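## Task

In the cable manager ahead, the loom carrying the red label already has a strap at U38. Following the notes on the work order, fit one more strap further down, positioned at U34. A tail that is only partly pressed in counts against the result; any other fault means the job is not done.

## Robot and tools

Robot: one arm with a two-finger parallel gripper. There is only one arm, so every row describes that single gripper. The work order's reference pages can be viewed with show_instructions (no arguments, nothing moves). The job only counts if the new strap stays in place after the robot releases it and backs away.

Frame: all positions and orientations are absolute, in the scene frame. Its origin is on the table top under the arm's base, +z is up, and +y is to the left when facing along +x. Positions are in metres; orientation is a quaternion written w first (qw, qx, qy, qz). The base may sit slightly tilted, and the reported hand position gets less accurate at long reach.

Gripper geometry: the fingers extend along the gripper's own +z axis and close along its x axis. end_effector_position is the point midway between the pads; fingertips extend 17.5 mm past it. That point is 25 mm off the last joint's axis toward gripper -y, and a pure rotation pivots about it. A flat block also sticks out roughly 9 cm toward gripper -y and rotates with the hand, so watch its clearance.

The row (used by execute_actions and move): 10 numbers in this order: x, y, z, qw, qx, qy, qz, position, force_limit, speed. The first seven are the target pose of the hand in the scene frame (metres, then quaternion). The last three are finger settings, each from -1 to 1. position: +1 is open wide (50 mm gap), about -0.65 brings the pads together, -1 means close until something blocks them (use this to grip). force_limit: per-pad squeeze of about 20 N at -1, 102 N at 0, 185 N at +1 (actual grip may exceed this by up to ~17%). speed: pad gap rate of 20 mm/s at -1, 85 at 0, 150 at +1. New force or speed values only apply once position changes by at least 0.01; to soften a grip, open first.

execute_actions(actions): a list of actions; each action is a table of up to 15 rows, each row lasting one 1/30 s step, the last row held for any remaining steps. An empty list just reports state and images. Repeat the quaternion in every row to keep orientation steady; don't copy the reported one, it drifts. Any action aiming more than 0.6 m (along any gripper axis) from the hand's position at that action's start is rejected; if the first action fails this or any action is malformed, nothing in the call runs. Each step, the commanded pose is clipped to within 100 mm and 16 degrees of the measured pose, so far targets take several actions; after an action the arm stops at the last clipped pose. Motion lags commands by about 0.17 s.

move(target, speed, stop_force, blocking): target is one row as above (an absolute pose plus finger settings, sent at the start). speed is the path's top speed in m/s, 0.002 to 0.5 (default 0.25); rotation up to twice that in rad/s. The path is straight, 0.5 to 10 s long, and does not avoid obstacles; the hand may lag, stray or overshoot speed when the arm is nearly straight. stop_force (N, 9 to 40, optional, not before 0.2 s of scene time) ends the path when the wrist sensor sees that much added push against the motion for two steps; the hand then backs to where it was two steps earlier and holds. Use it only with very slow, non-rotating moves for pressing or seating; leave it out when moving away from something you press on. Pressing can briefly exceed it. blocking=false returns after 0.5 s while the arm keeps going (not allowed with stop_force); until an end is reported, other motion calls are refused, so use wait or stop. The result adds a move: line giving the ending (done, contact, off_target, moving, held, fault), limits that acted (paced = pose clipped; held = a check blocked some steps, after which it may jump faster), and distance to target.

wait(seconds): 0 to 10, lets time pass with the last command held; returns early if a running move ends. stop(): brakes a running move (needs room; fingers continue). zoom_image(camera, region): camera is cam_high, cam_low or cam_wrist (each 504x504); region is [x0, y0, x1, y1] pixels, top-left origin, at most 504x504. finished_scene(scene): ends scene 1 or 2 irrevocably and reveals the next task; release and move clear first.

Result lines: end_effector_position and end_effector_quat_wxyz, linear and angular velocities; Hand target (what the controller is currently steering to); Wrist force and Wrist torque in the gripper's axes (force points from the surface into the arm, offset up to ~4 N, noise up to 2.4 N, saturates near 50 N; 'no reading' is normal early on); 'pose unreachable' when the clearance check altered a command. object_status: 0 fingers moving, 1 blocked while opening, 2 blocked while closing (a grip), 3 reached the commanded opening or pads met (likely nothing held). Gap in mm is about (250 - position_measured) x 0.202. After a grip at force_limit -1, status stays 2 even if the object slips out.

Avoid: pushing into firm things without stop_force (the arm is stiff). A joint torque at its limit (141 N m for pan, lift, elbow; 26.3 N m for each wrist joint) or any external force of 150 N triggers a 10 s fault stop that cancels the rest of the call. Long holding under load heats motors (warning from 70 °C, brake lockout at 85 °C). Don't knock parts over or out of the work area, drop or slam things, or leave the strap held only by the gripper. Joint ranges: elbow 0 to 3.142 rad, pan -3.142 to 3.142, others -6.283 to 6.283.

Each tool is called after "Request:" as name(argument=value, ...), one argument or row to a line, values as JSON.

Reference images:

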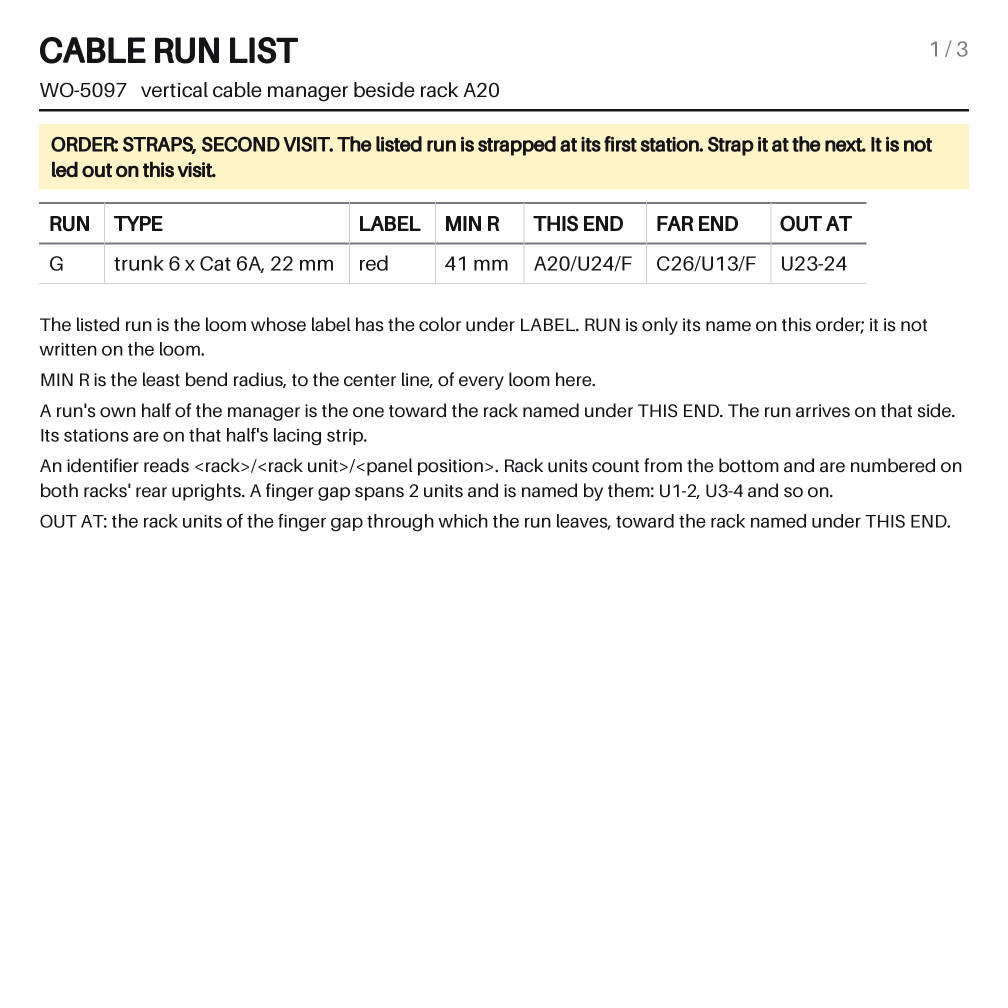

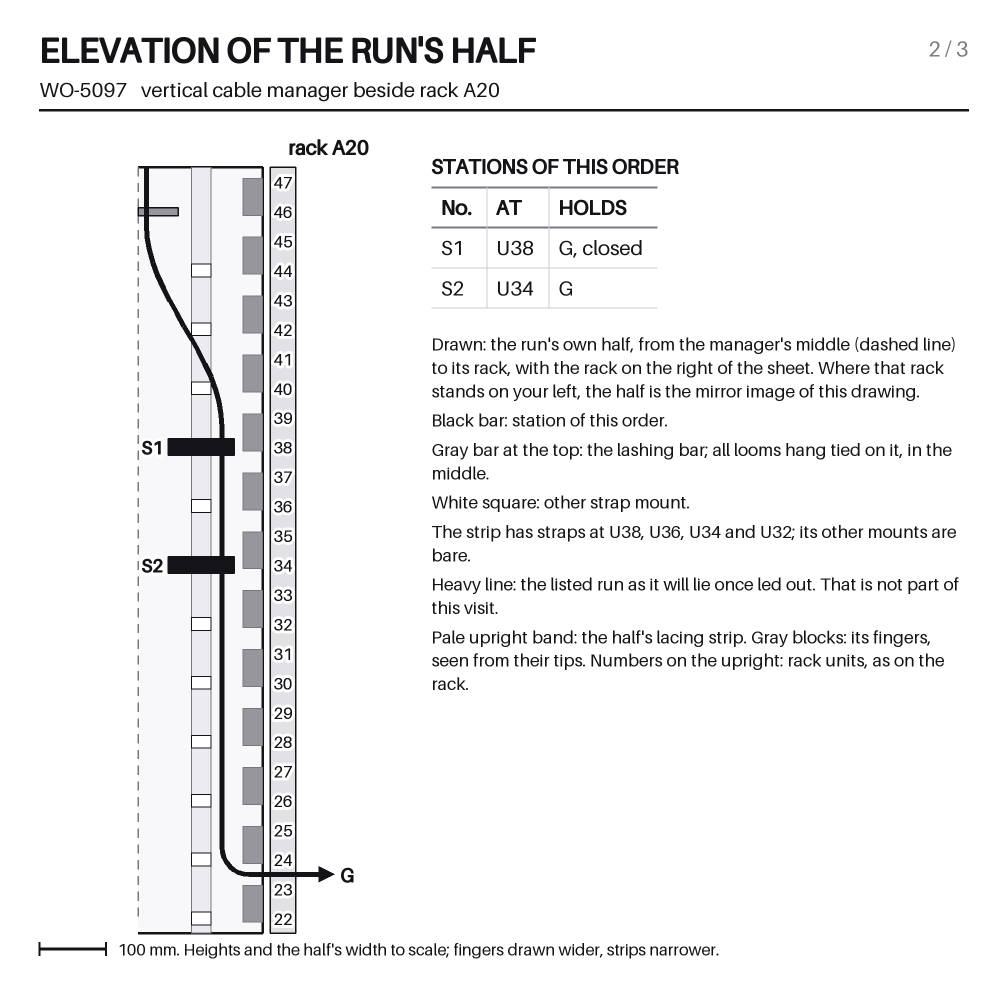

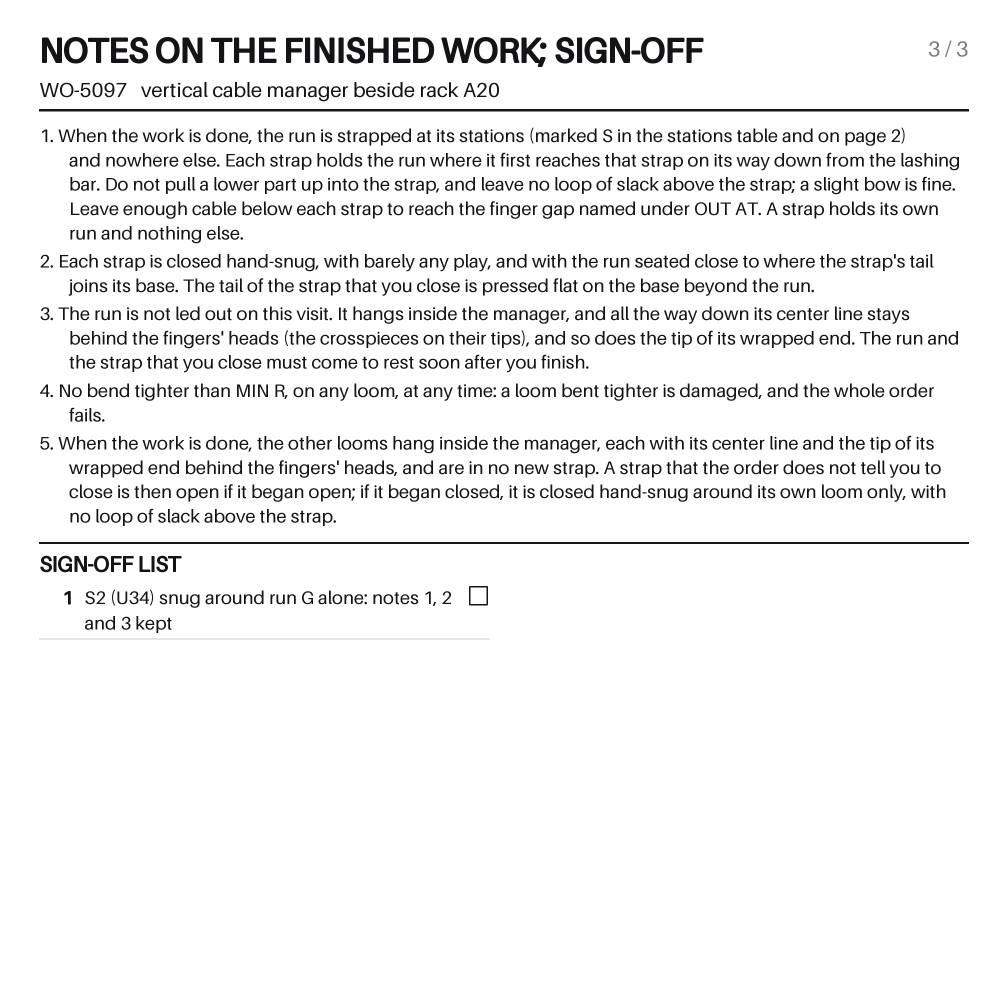

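## Session

Request:
execute_actions(
  actions=[],
)

Scene clock: 0.00 s.
end_effector_position=(+0.3418, -0.1258, +0.1572) position_measured=3 object_status=3 end_effector_quat_wxyz=(+0.730, -0.458, +0.492, +0.121) end_effector_velocity=(+0.000, +0.000, -0.000) end_effector_angular_velocity=(+0.000, -0.000, +0.001)
Joint positions: [-1.676 -1.042  2.288 -1.439 -0.814  0.673]
Joint velocities: [ 0.001  0.001 -0.    -0.001 -0.     0.   ]
Wrist force (N, on the end effector, along its own x y z axes, offset not removed): no reading
Wrist torque (N m, same axes, about the end effector's origin, offset not removed): no reading
Hand target: +0.342, -0.126, +0.157; +0.730, -0.458, +0.492, +0.121

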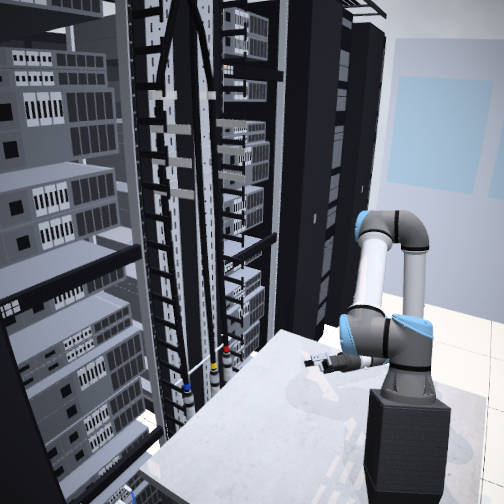

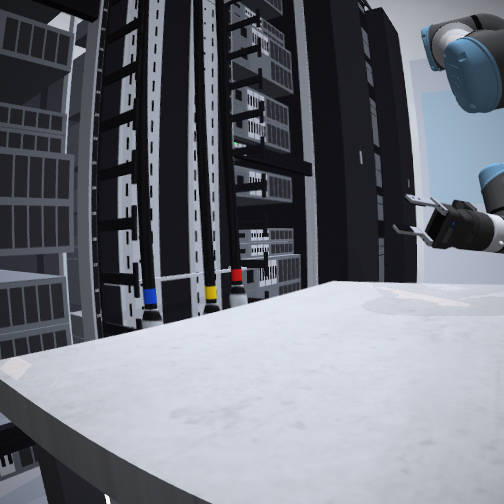

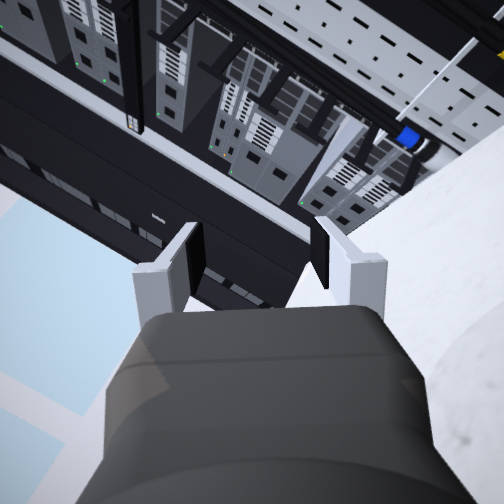

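Request:
zoom_image(
  camera="cam_high",
  region=[120, 0, 300, 240],
)

Region (120, 0, 300, 240) of cam_high's 504x504 image, scaled by 2.100, with more detail than that image has; it fills the left 378 columns of this view, and the rest is white.

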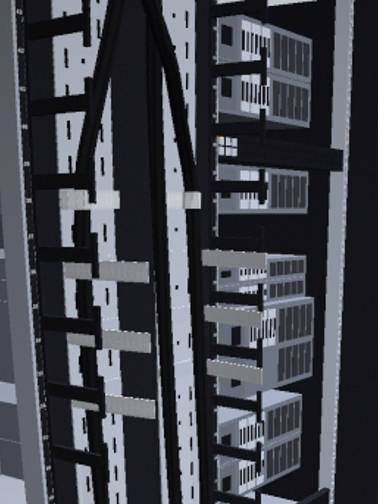

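Request:
move(
  target=[0.35,-0.1,0.55,0.5,-0.5,0.5,-0.5,1,-0.5,0],
)

Scene clock: 9.47 s.
end_effector_position=(+0.3469, -0.1117, +0.2797) position_measured=3 object_status=3 end_effector_quat_wxyz=(+0.691, -0.497, +0.516, -0.092) end_effector_velocity=(+0.000, +0.000, +0.000) end_effector_angular_velocity=(+0.002, -0.000, -0.001)
Joint positions: [-1.936 -1.617  2.641 -1.2   -0.765  0.303]
Joint velocities: [ 0.001  0.001  0.001  0.001  0.001 -0.   ]
Wrist force (N, on the end effector, along its own x y z axes, offset not removed): [-1.1 -1.5 -0.2]
Wrist torque (N m, same axes, about the end effector's origin, offset not removed): [-0.42 0.17 0.06]
Hand target: +0.347, -0.112, +0.280; +0.691, -0.497, +0.516, -0.092
Off the commanded pose: 0.271 m, 52 deg; position and orientation clipped at the last step of the last action.
move: held; limits=paced,held; held on 57 of 91 steps, including the last
pose unreachable: on one or more control steps of this call, first in action 0 (counted from 0), an arm could not follow its commanded pose, so it was not sent that pose on those steps. On the call's last step it was still not sent that pose. It may still have moved: this result reports where it is.
cause: the commanded pose would bring two parts of the arm too close to each other (its gripper and another part of the arm, with joints 3 (elbow) to 6 (wrist 3) between them).

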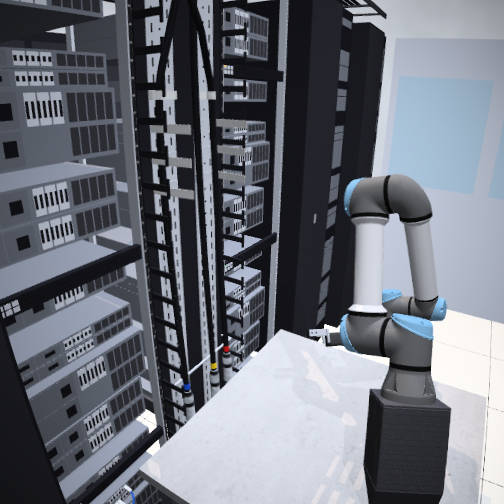

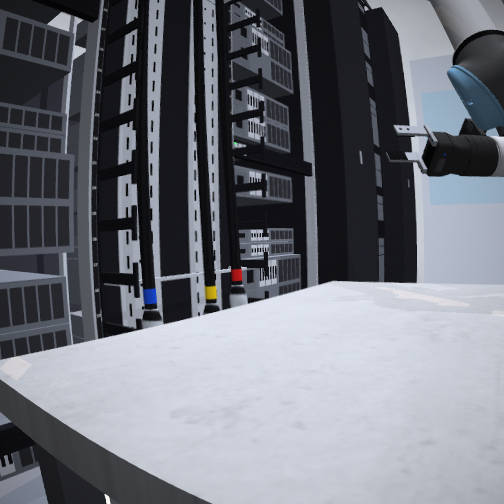

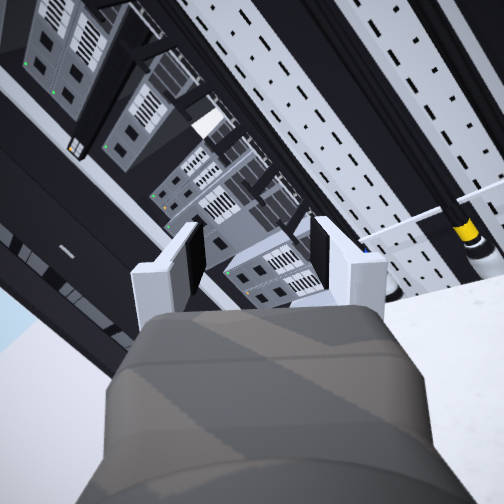

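Request:
move(
  target=[0.38,-0.3,0.35,0.5,-0.5,0.5,-0.5,1,-0.5,0],
)

Request:
move(
  target=[0.38,-0.15,0.6,0.5,-0.5,0.5,-0.5,1,-0.5,0],
)

Scene clock: 19.30 s.
end_effector_position=(+0.3800, -0.3001, +0.3499) position_measured=3 object_status=3 end_effector_quat_wxyz=(+0.500, -0.500, +0.500, -0.500) end_effector_velocity=(+0.001, -0.000, +0.001) end_effector_angular_velocity=(-0.007, -0.014, -0.006)
Joint positions: [-2.038 -1.595  2.409 -0.224 -0.37  -1.021]
Joint velocities: [ 0.01   0.026 -0.004  0.026 -0.    -0.054]
Wrist force (N, on the end effector, along its own x y z axes, offset not removed): [-0.3 0.7 -0.9]
Wrist torque (N m, same axes, about the end effector's origin, offset not removed): [-0.03 -0.02 0.07]
Hand target: +0.380, -0.300, +0.350; +0.500, -0.500, +0.500, -0.500
Off the commanded pose: 0.000 m, 0 deg.
move: done; limits=paced

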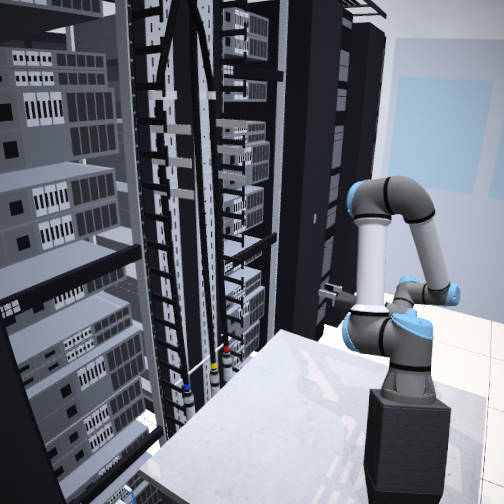

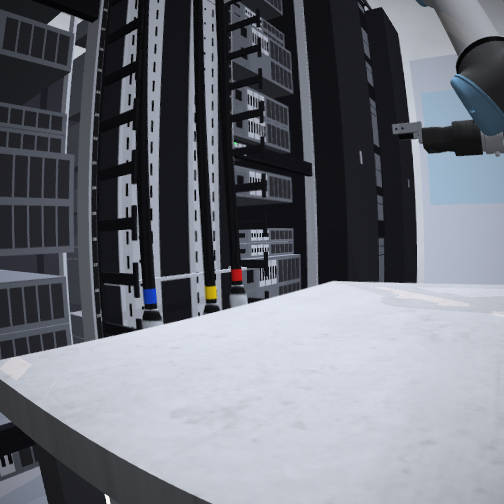

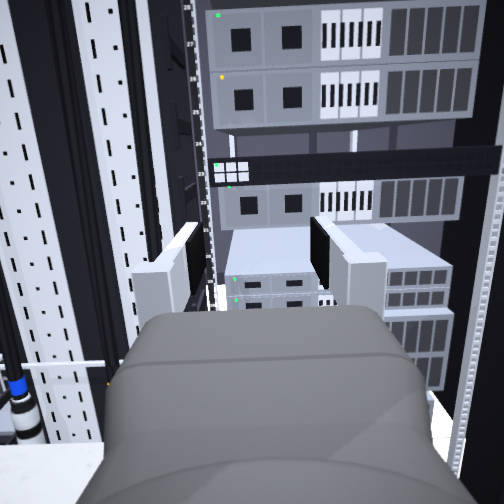

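Scene clock: 21.23 s.
end_effector_position=(+0.3807, -0.1511, +0.5996) position_measured=3 object_status=3 end_effector_quat_wxyz=(+0.641, -0.511, +0.311, -0.481) end_effector_velocity=(-0.000, -0.000, +0.001) end_effector_angular_velocity=(-0.006, +0.028, +0.023)
Joint positions: [-2.67  -2.568  2.418  0.428 -1.43  -0.661]
Joint velocities: [-0.092 -0.039 -0.025  0.025 -0.091  0.042]
Wrist force (N, on the end effector, along its own x y z axes, offset not removed): [-0.2 0.7 -4.4]
Wrist torque (N m, same axes, about the end effector's origin, offset not removed): [-0.06 0.02 0.13]
Hand target: +0.381, -0.151, +0.600; +0.641, -0.513, +0.312, -0.479
Off the commanded pose: 0.001 m, 27 deg; orientation clipped at the last step of the last action.
move: off_target; limits=paced

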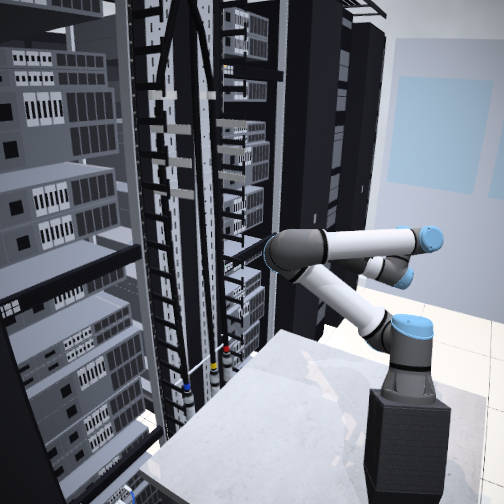

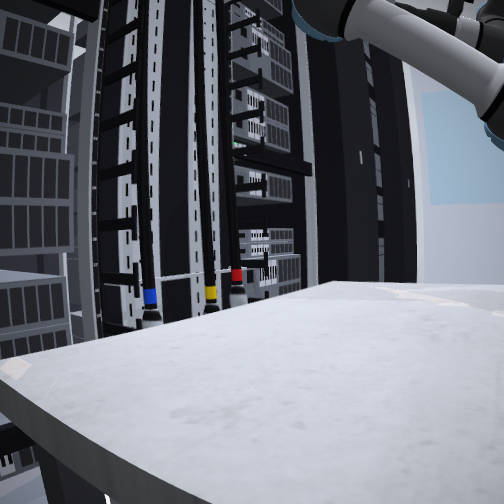

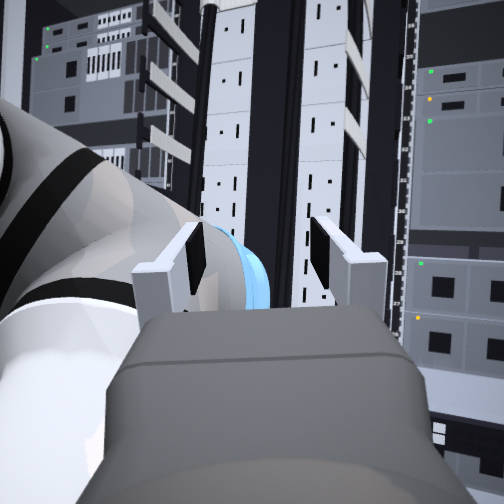

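Request:
move(
  target=[0.38,-0.3,0.35,0.5,-0.5,0.5,-0.5,1,-0.5,0],
)

Request:
move(
  target=[0.25,-0.45,0.3,0,-0.7071,0.7071,0,1,-0.5,0],
)

Request:
move(
  target=[0.42,-0.15,0.4,0,-0.7071,0.7071,0,1,-0.5,0],
)

Scene clock: 34.77 s.
end_effector_position=(+0.3806, -0.1521, +0.5978) position_measured=3 object_status=3 end_effector_quat_wxyz=(+0.640, -0.513, +0.314, -0.479) end_effector_velocity=(+0.000, +0.000, +0.000) end_effector_angular_velocity=(+0.000, -0.001, -0.000)
Joint positions: [-2.686 -2.572  2.417  0.427 -1.439 -0.654]
Joint velocities: [ 0.001  0.     0.001  0.001  0.    -0.   ]
Wrist force (N, on the end effector, along its own x y z axes, offset not removed): [-1.7 0.0 0.9]
Wrist torque (N m, same axes, about the end effector's origin, offset not removed): [0.10 0.16 -0.04]
Hand target: +0.381, -0.152, +0.598; +0.639, -0.513, +0.314, -0.479
Off the commanded pose: 0.289 m, 27 deg; position and orientation clipped at the last step of the last action.
move: held; limits=paced,held; held on 40 of 44 steps, including the last
pose unreachable: on one or more control steps of this call, first in action 0 (counted from 0), an arm could not follow its commanded pose, so it was not sent that pose on those steps. On the call's last step it was still not sent that pose. It may still have moved: this result reports where it is.
cause: the commanded pose would bring two parts of the arm too close to each other (its gripper and another part of the arm, with joints 3 (elbow) to 6 (wrist 3) between them).

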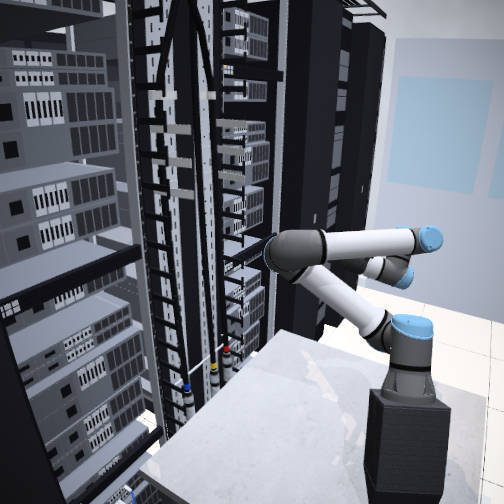

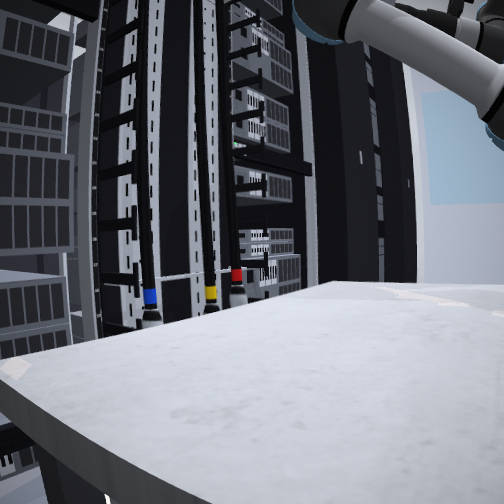

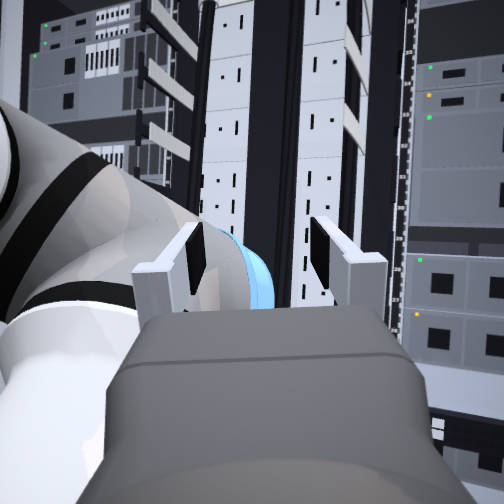

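Scene clock: 38.87 s.
end_effector_position=(+0.3805, -0.1524, +0.5974) position_measured=3 object_status=3 end_effector_quat_wxyz=(+0.639, -0.514, +0.315, -0.478) end_effector_velocity=(+0.000, -0.000, -0.000) end_effector_angular_velocity=(-0.000, +0.001, -0.001)
Joint positions: [-2.687 -2.572  2.416  0.425 -1.439 -0.653]
Joint velocities: [-0.001 -0.001  0.    -0.     0.     0.   ]
Wrist force (N, on the end effector, along its own x y z axes, offset not removed): [0.7 0.9 0.2]
Wrist torque (N m, same axes, about the end effector's origin, offset not removed): [0.00 -0.17 -0.16]
Hand target: +0.381, -0.152, +0.597; +0.639, -0.514, +0.315, -0.478
Off the commanded pose: 0.440 m, 108 deg; position and orientation clipped at the last step of the last action.
move: held; limits=paced,held; held on 117 of 123 steps, including the last
pose unreachable: on one or more control steps of this call, first in action 0 (counted from 0), an arm could not follow its commanded pose, so it was not sent that pose on those steps. On the call's last step it was still not sent that pose. It may still have moved: this result reports where it is.
cause: the commanded pose would bring two parts of the arm too close to each other (its gripper and another part of the arm, with joints 3 (elbow) to 6 (wrist 3) between them).

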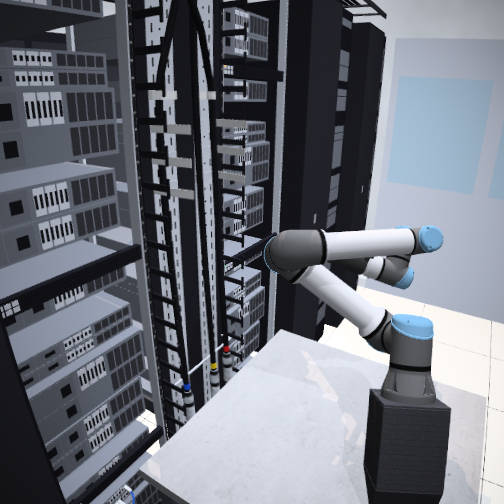

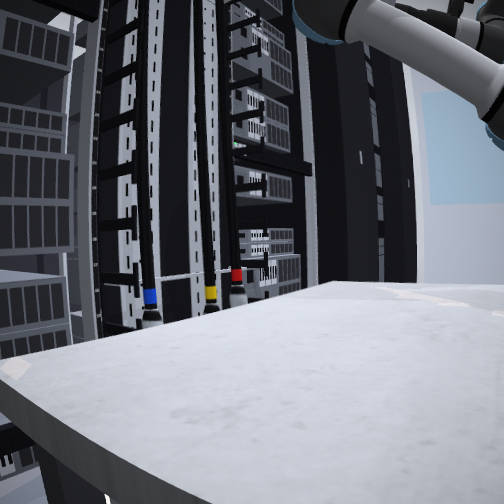

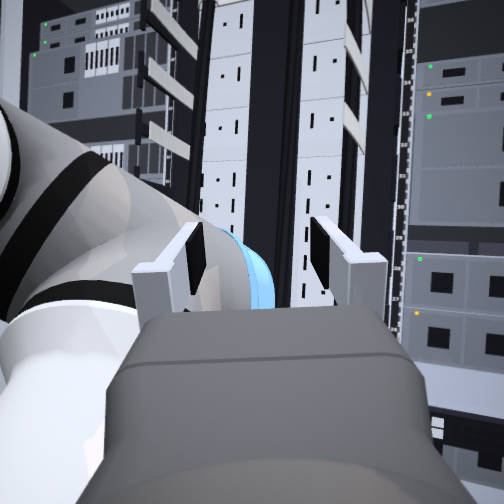

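Scene clock: 42.97 s.
end_effector_position=(+0.3819, -0.1527, +0.5917) position_measured=3 object_status=3 end_effector_quat_wxyz=(+0.633, -0.527, +0.321, -0.467) end_effector_velocity=(-0.000, +0.000, +0.000) end_effector_angular_velocity=(+0.000, -0.001, +0.001)
Joint positions: [-2.7   -2.578  2.402  0.409 -1.439 -0.638]
Joint velocities: [ 0.    -0.     0.     0.    -0.001  0.   ]
Wrist force (N, on the end effector, along its own x y z axes, offset not removed): [0.0 -1.3 0.8]
Wrist torque (N m, same axes, about the end effector's origin, offset not removed): [-0.20 -0.16 0.00]
Hand target: +0.382, -0.153, +0.592; +0.633, -0.527, +0.321, -0.467
Off the commanded pose: 0.195 m, 106 deg; position and orientation clipped at the last step of the last action.
move: held; limits=paced,held; held on 110 of 123 steps, including the last
pose unreachable: on one or more control steps of this call, first in action 0 (counted from 0), an arm could not follow its commanded pose, so it was not sent that pose on those steps. On the call's last step it was still not sent that pose. It may still have moved: this result reports where it is.
cause: the commanded pose would bring two parts of the arm too close to each other (its gripper and another part of the arm, with joints 3 (elbow) to 6 (wrist 3) between them).

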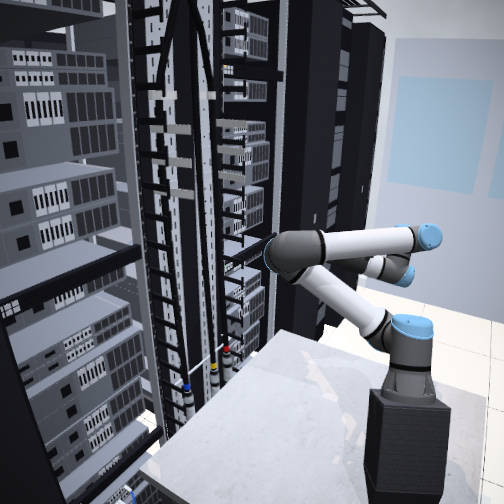

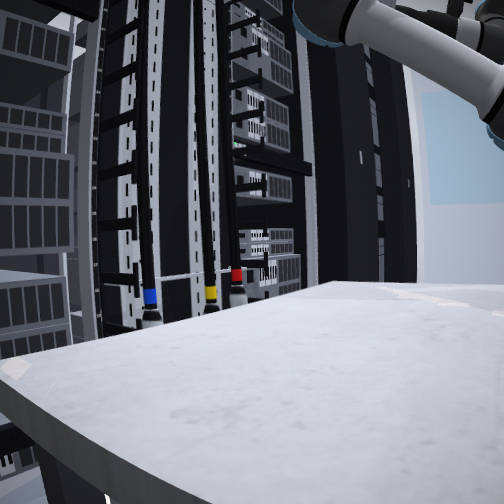

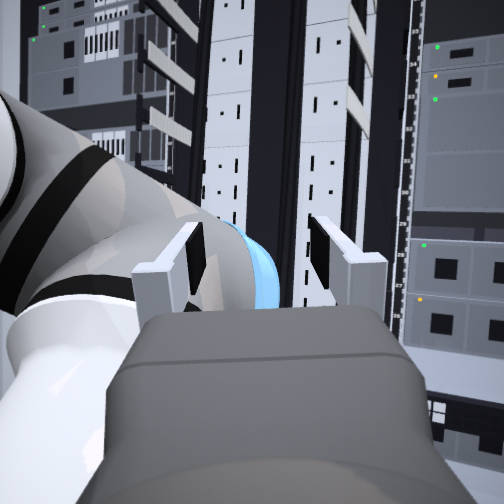

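Translate backward along the arm direction to unfold, keeping orientation.

Request:
move(
  target=[0.15,-0.4,0.65,0.633,-0.527,0.321,-0.467,1,-0.5,0],
)

Scene clock: 46.33 s.
end_effector_position=(+0.3817, -0.1529, +0.5918) position_measured=3 object_status=3 end_effector_quat_wxyz=(+0.633, -0.527, +0.321, -0.467) end_effector_velocity=(+0.000, +0.001, +0.000) end_effector_angular_velocity=(-0.000, -0.000, +0.002)
Joint positions: [-2.7   -2.577  2.402  0.409 -1.439 -0.638]
Joint velocities: [ 0.002 -0.    -0.    -0.    -0.    -0.   ]
Wrist force (N, on the end effector, along its own x y z axes, offset not removed): [-1.2 -1.9 -0.3]
Wrist torque (N m, same axes, about the end effector's origin, offset not removed): [-0.38 0.18 0.00]
Hand target: +0.382, -0.153, +0.592; +0.633, -0.527, +0.321, -0.467
Off the commanded pose: 0.344 m, 0 deg; position clipped at the last step of the last action.
move: held; limits=paced,held; held on 47 of 51 steps, including the last
pose unreachable: on one or more control steps of this call, first in action 0 (counted from 0), an arm could not follow its commanded pose, so it was not sent that pose on those steps. On the call's last step it was still not sent that pose. It may still have moved: this result reports where it is.
cause: the commanded pose would bring two parts of the arm too close to each other (its gripper and another part of the arm, with joints 3 (elbow) to 6 (wrist 3) between them).

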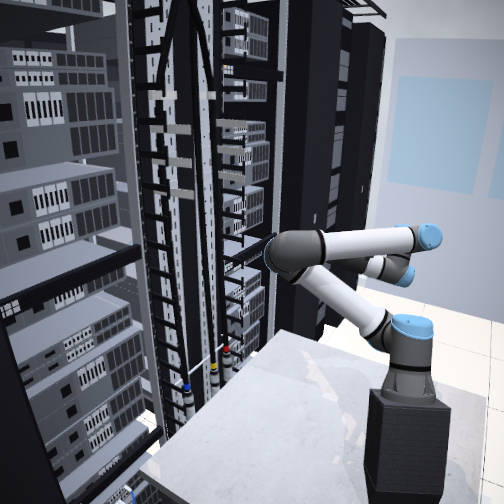

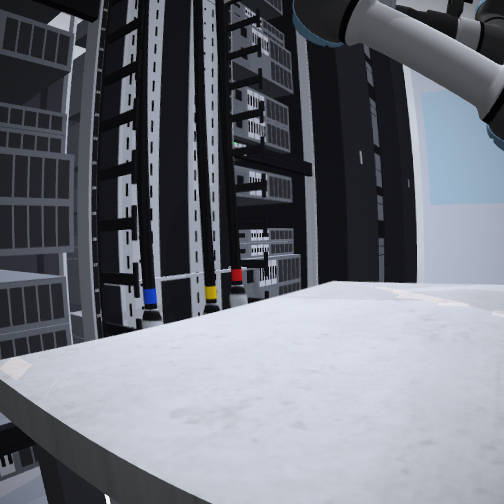

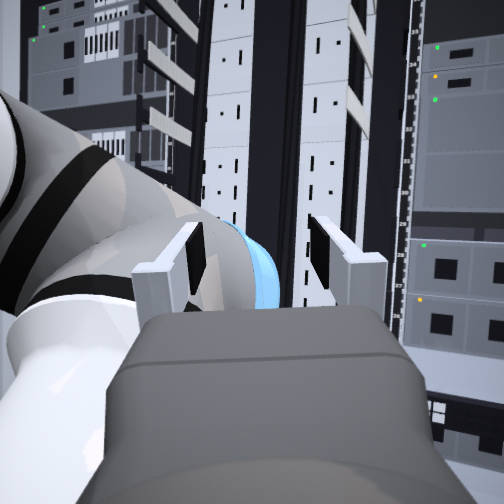

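Request:
move(
  target=[0.36,-0.42,0.62,0.376,-0.342,0.514,-0.691,1,-0.5,0],
)

Scene clock: 54.03 s.
end_effector_position=(+0.3597, -0.4186, +0.6205) position_measured=3 object_status=3 end_effector_quat_wxyz=(-0.360, +0.335, -0.536, +0.686) end_effector_velocity=(+0.001, -0.002, +0.001) end_effector_angular_velocity=(+0.001, -0.004, -0.008)
Joint positions: [-3.139 -2.541  2.328  0.902 -1.086 -0.785]
Joint velocities: [-0.016 -0.014  0.001  0.017 -0.008  0.009]
Wrist force (N, on the end effector, along its own x y z axes, offset not removed): [-0.8 -1.0 -1.5]
Wrist torque (N m, same axes, about the end effector's origin, offset not removed): [-0.19 -0.11 -0.01]
Hand target: +0.360, -0.419, +0.621; -0.360, +0.335, -0.536, +0.686
Off the commanded pose: 0.002 m, 3 deg.
joint sent to its limit — the command would take joint 1 (shoulder pan) past its lower limit, so that joint was sent only as far as its limit.
move: off_target; limits=paced

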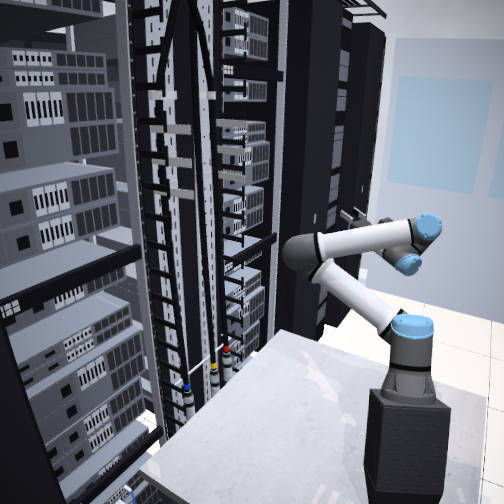

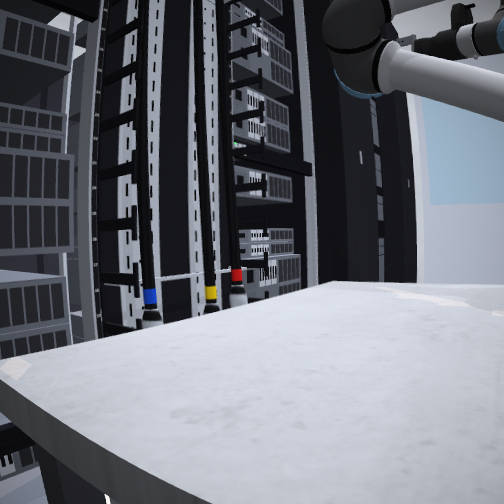

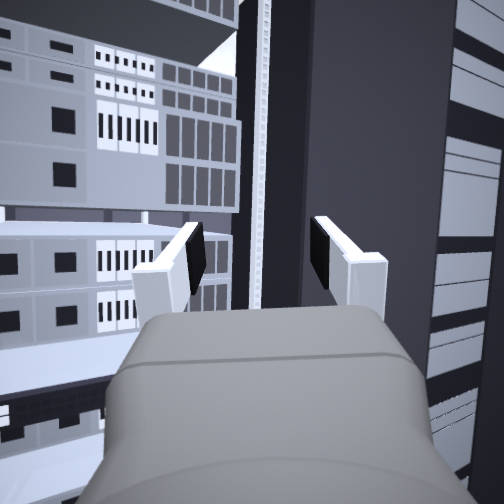

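Request:
move(
  target=[0.05,-0.42,0.62,0.376,-0.342,0.514,-0.691,1,-0.5,0],
)

Request:
move(
  target=[0.0,-0.5,0.35,0,-0.7071,0.7071,0,1,-0.5,0],
)

Scene clock: 58.50 s.
end_effector_position=(+0.0503, -0.4214, +0.6190) position_measured=3 object_status=3 end_effector_quat_wxyz=(-0.407, +0.355, -0.468, +0.699) end_effector_velocity=(-0.002, +0.000, +0.001) end_effector_angular_velocity=(-0.001, -0.001, +0.003)
Joint positions: [-3.141 -1.588  2.05   0.231 -1.259 -0.796]
Joint velocities: [-0.001  0.005 -0.005 -0.001 -0.004  0.001]
Wrist force (N, on the end effector, along its own x y z axes, offset not removed): [-0.6 -1.5 2.8]
Wrist torque (N m, same axes, about the end effector's origin, offset not removed): [-0.22 -0.16 0.17]
Hand target: +0.050, -0.421, +0.619; -0.407, +0.355, -0.468, +0.699
Off the commanded pose: 0.002 m, 7 deg.
joint sent to its limit — the command would take joint 1 (shoulder pan) past its lower limit, so that joint was sent only as far as its limit.
move: off_target

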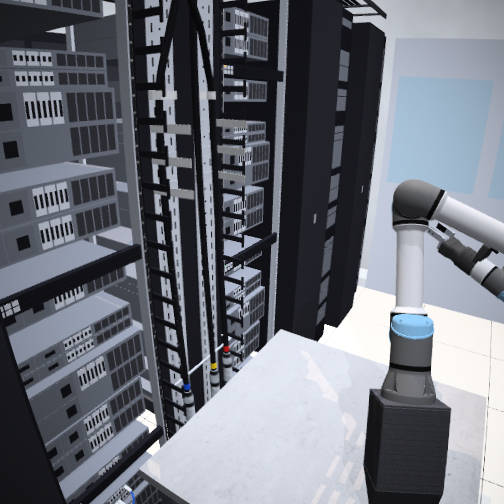

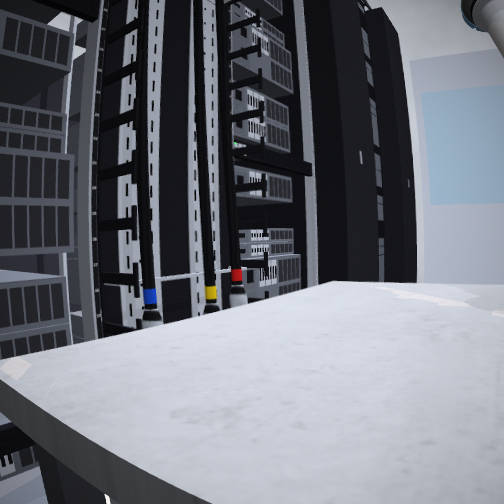

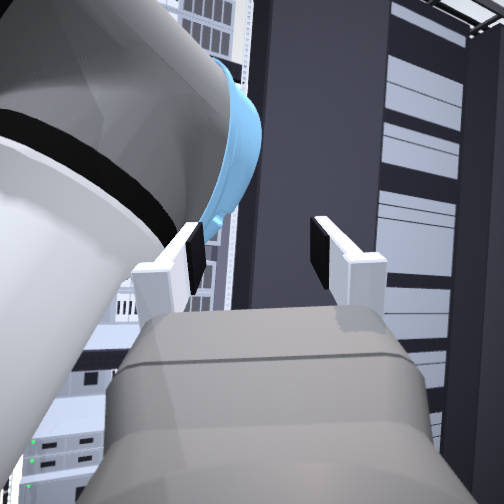

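Scene clock: 62.90 s.
end_effector_position=(+0.0004, -0.4996, +0.3495) position_measured=3 object_status=3 end_effector_quat_wxyz=(+0.000, +0.706, -0.708, -0.000) end_effector_velocity=(-0.001, +0.001, -0.002) end_effector_angular_velocity=(+0.008, +0.010, -0.005)
Joint positions: [-2.623 -2.087  2.105 -1.748 -1.091  0.765]
Joint velocities: [ 0.009  0.003  0.001 -0.011 -0.014  0.016]
Wrist force (N, on the end effector, along its own x y z axes, offset not removed): [0.2 -2.0 -1.4]
Wrist torque (N m, same axes, about the end effector's origin, offset not removed): [-0.47 -0.15 -0.04]
Hand target: +0.000, -0.500, +0.349; +0.001, +0.706, -0.708, -0.001
Off the commanded pose: 0.001 m, 0 deg.
move: done

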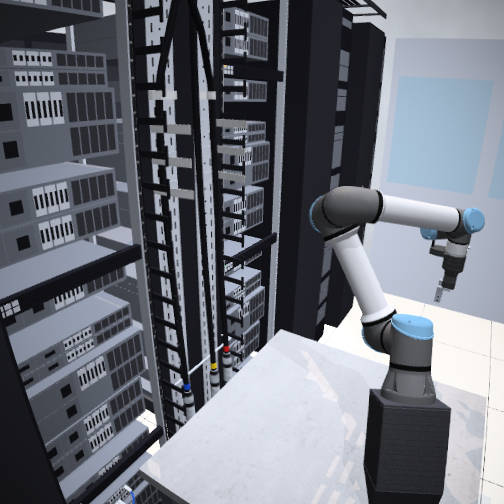

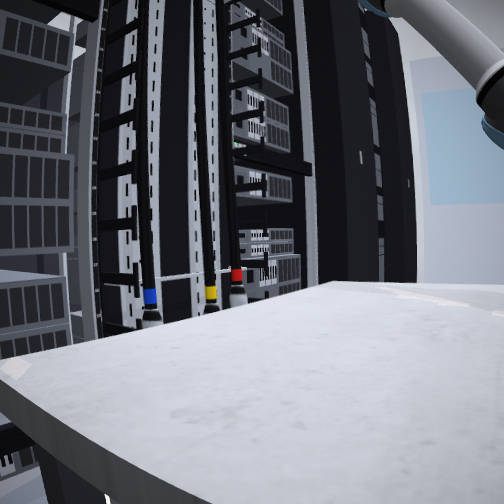

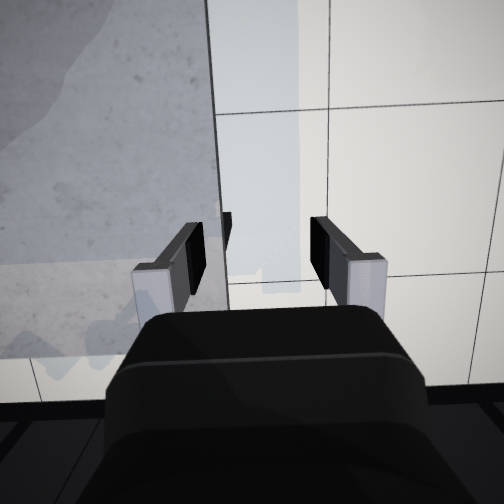

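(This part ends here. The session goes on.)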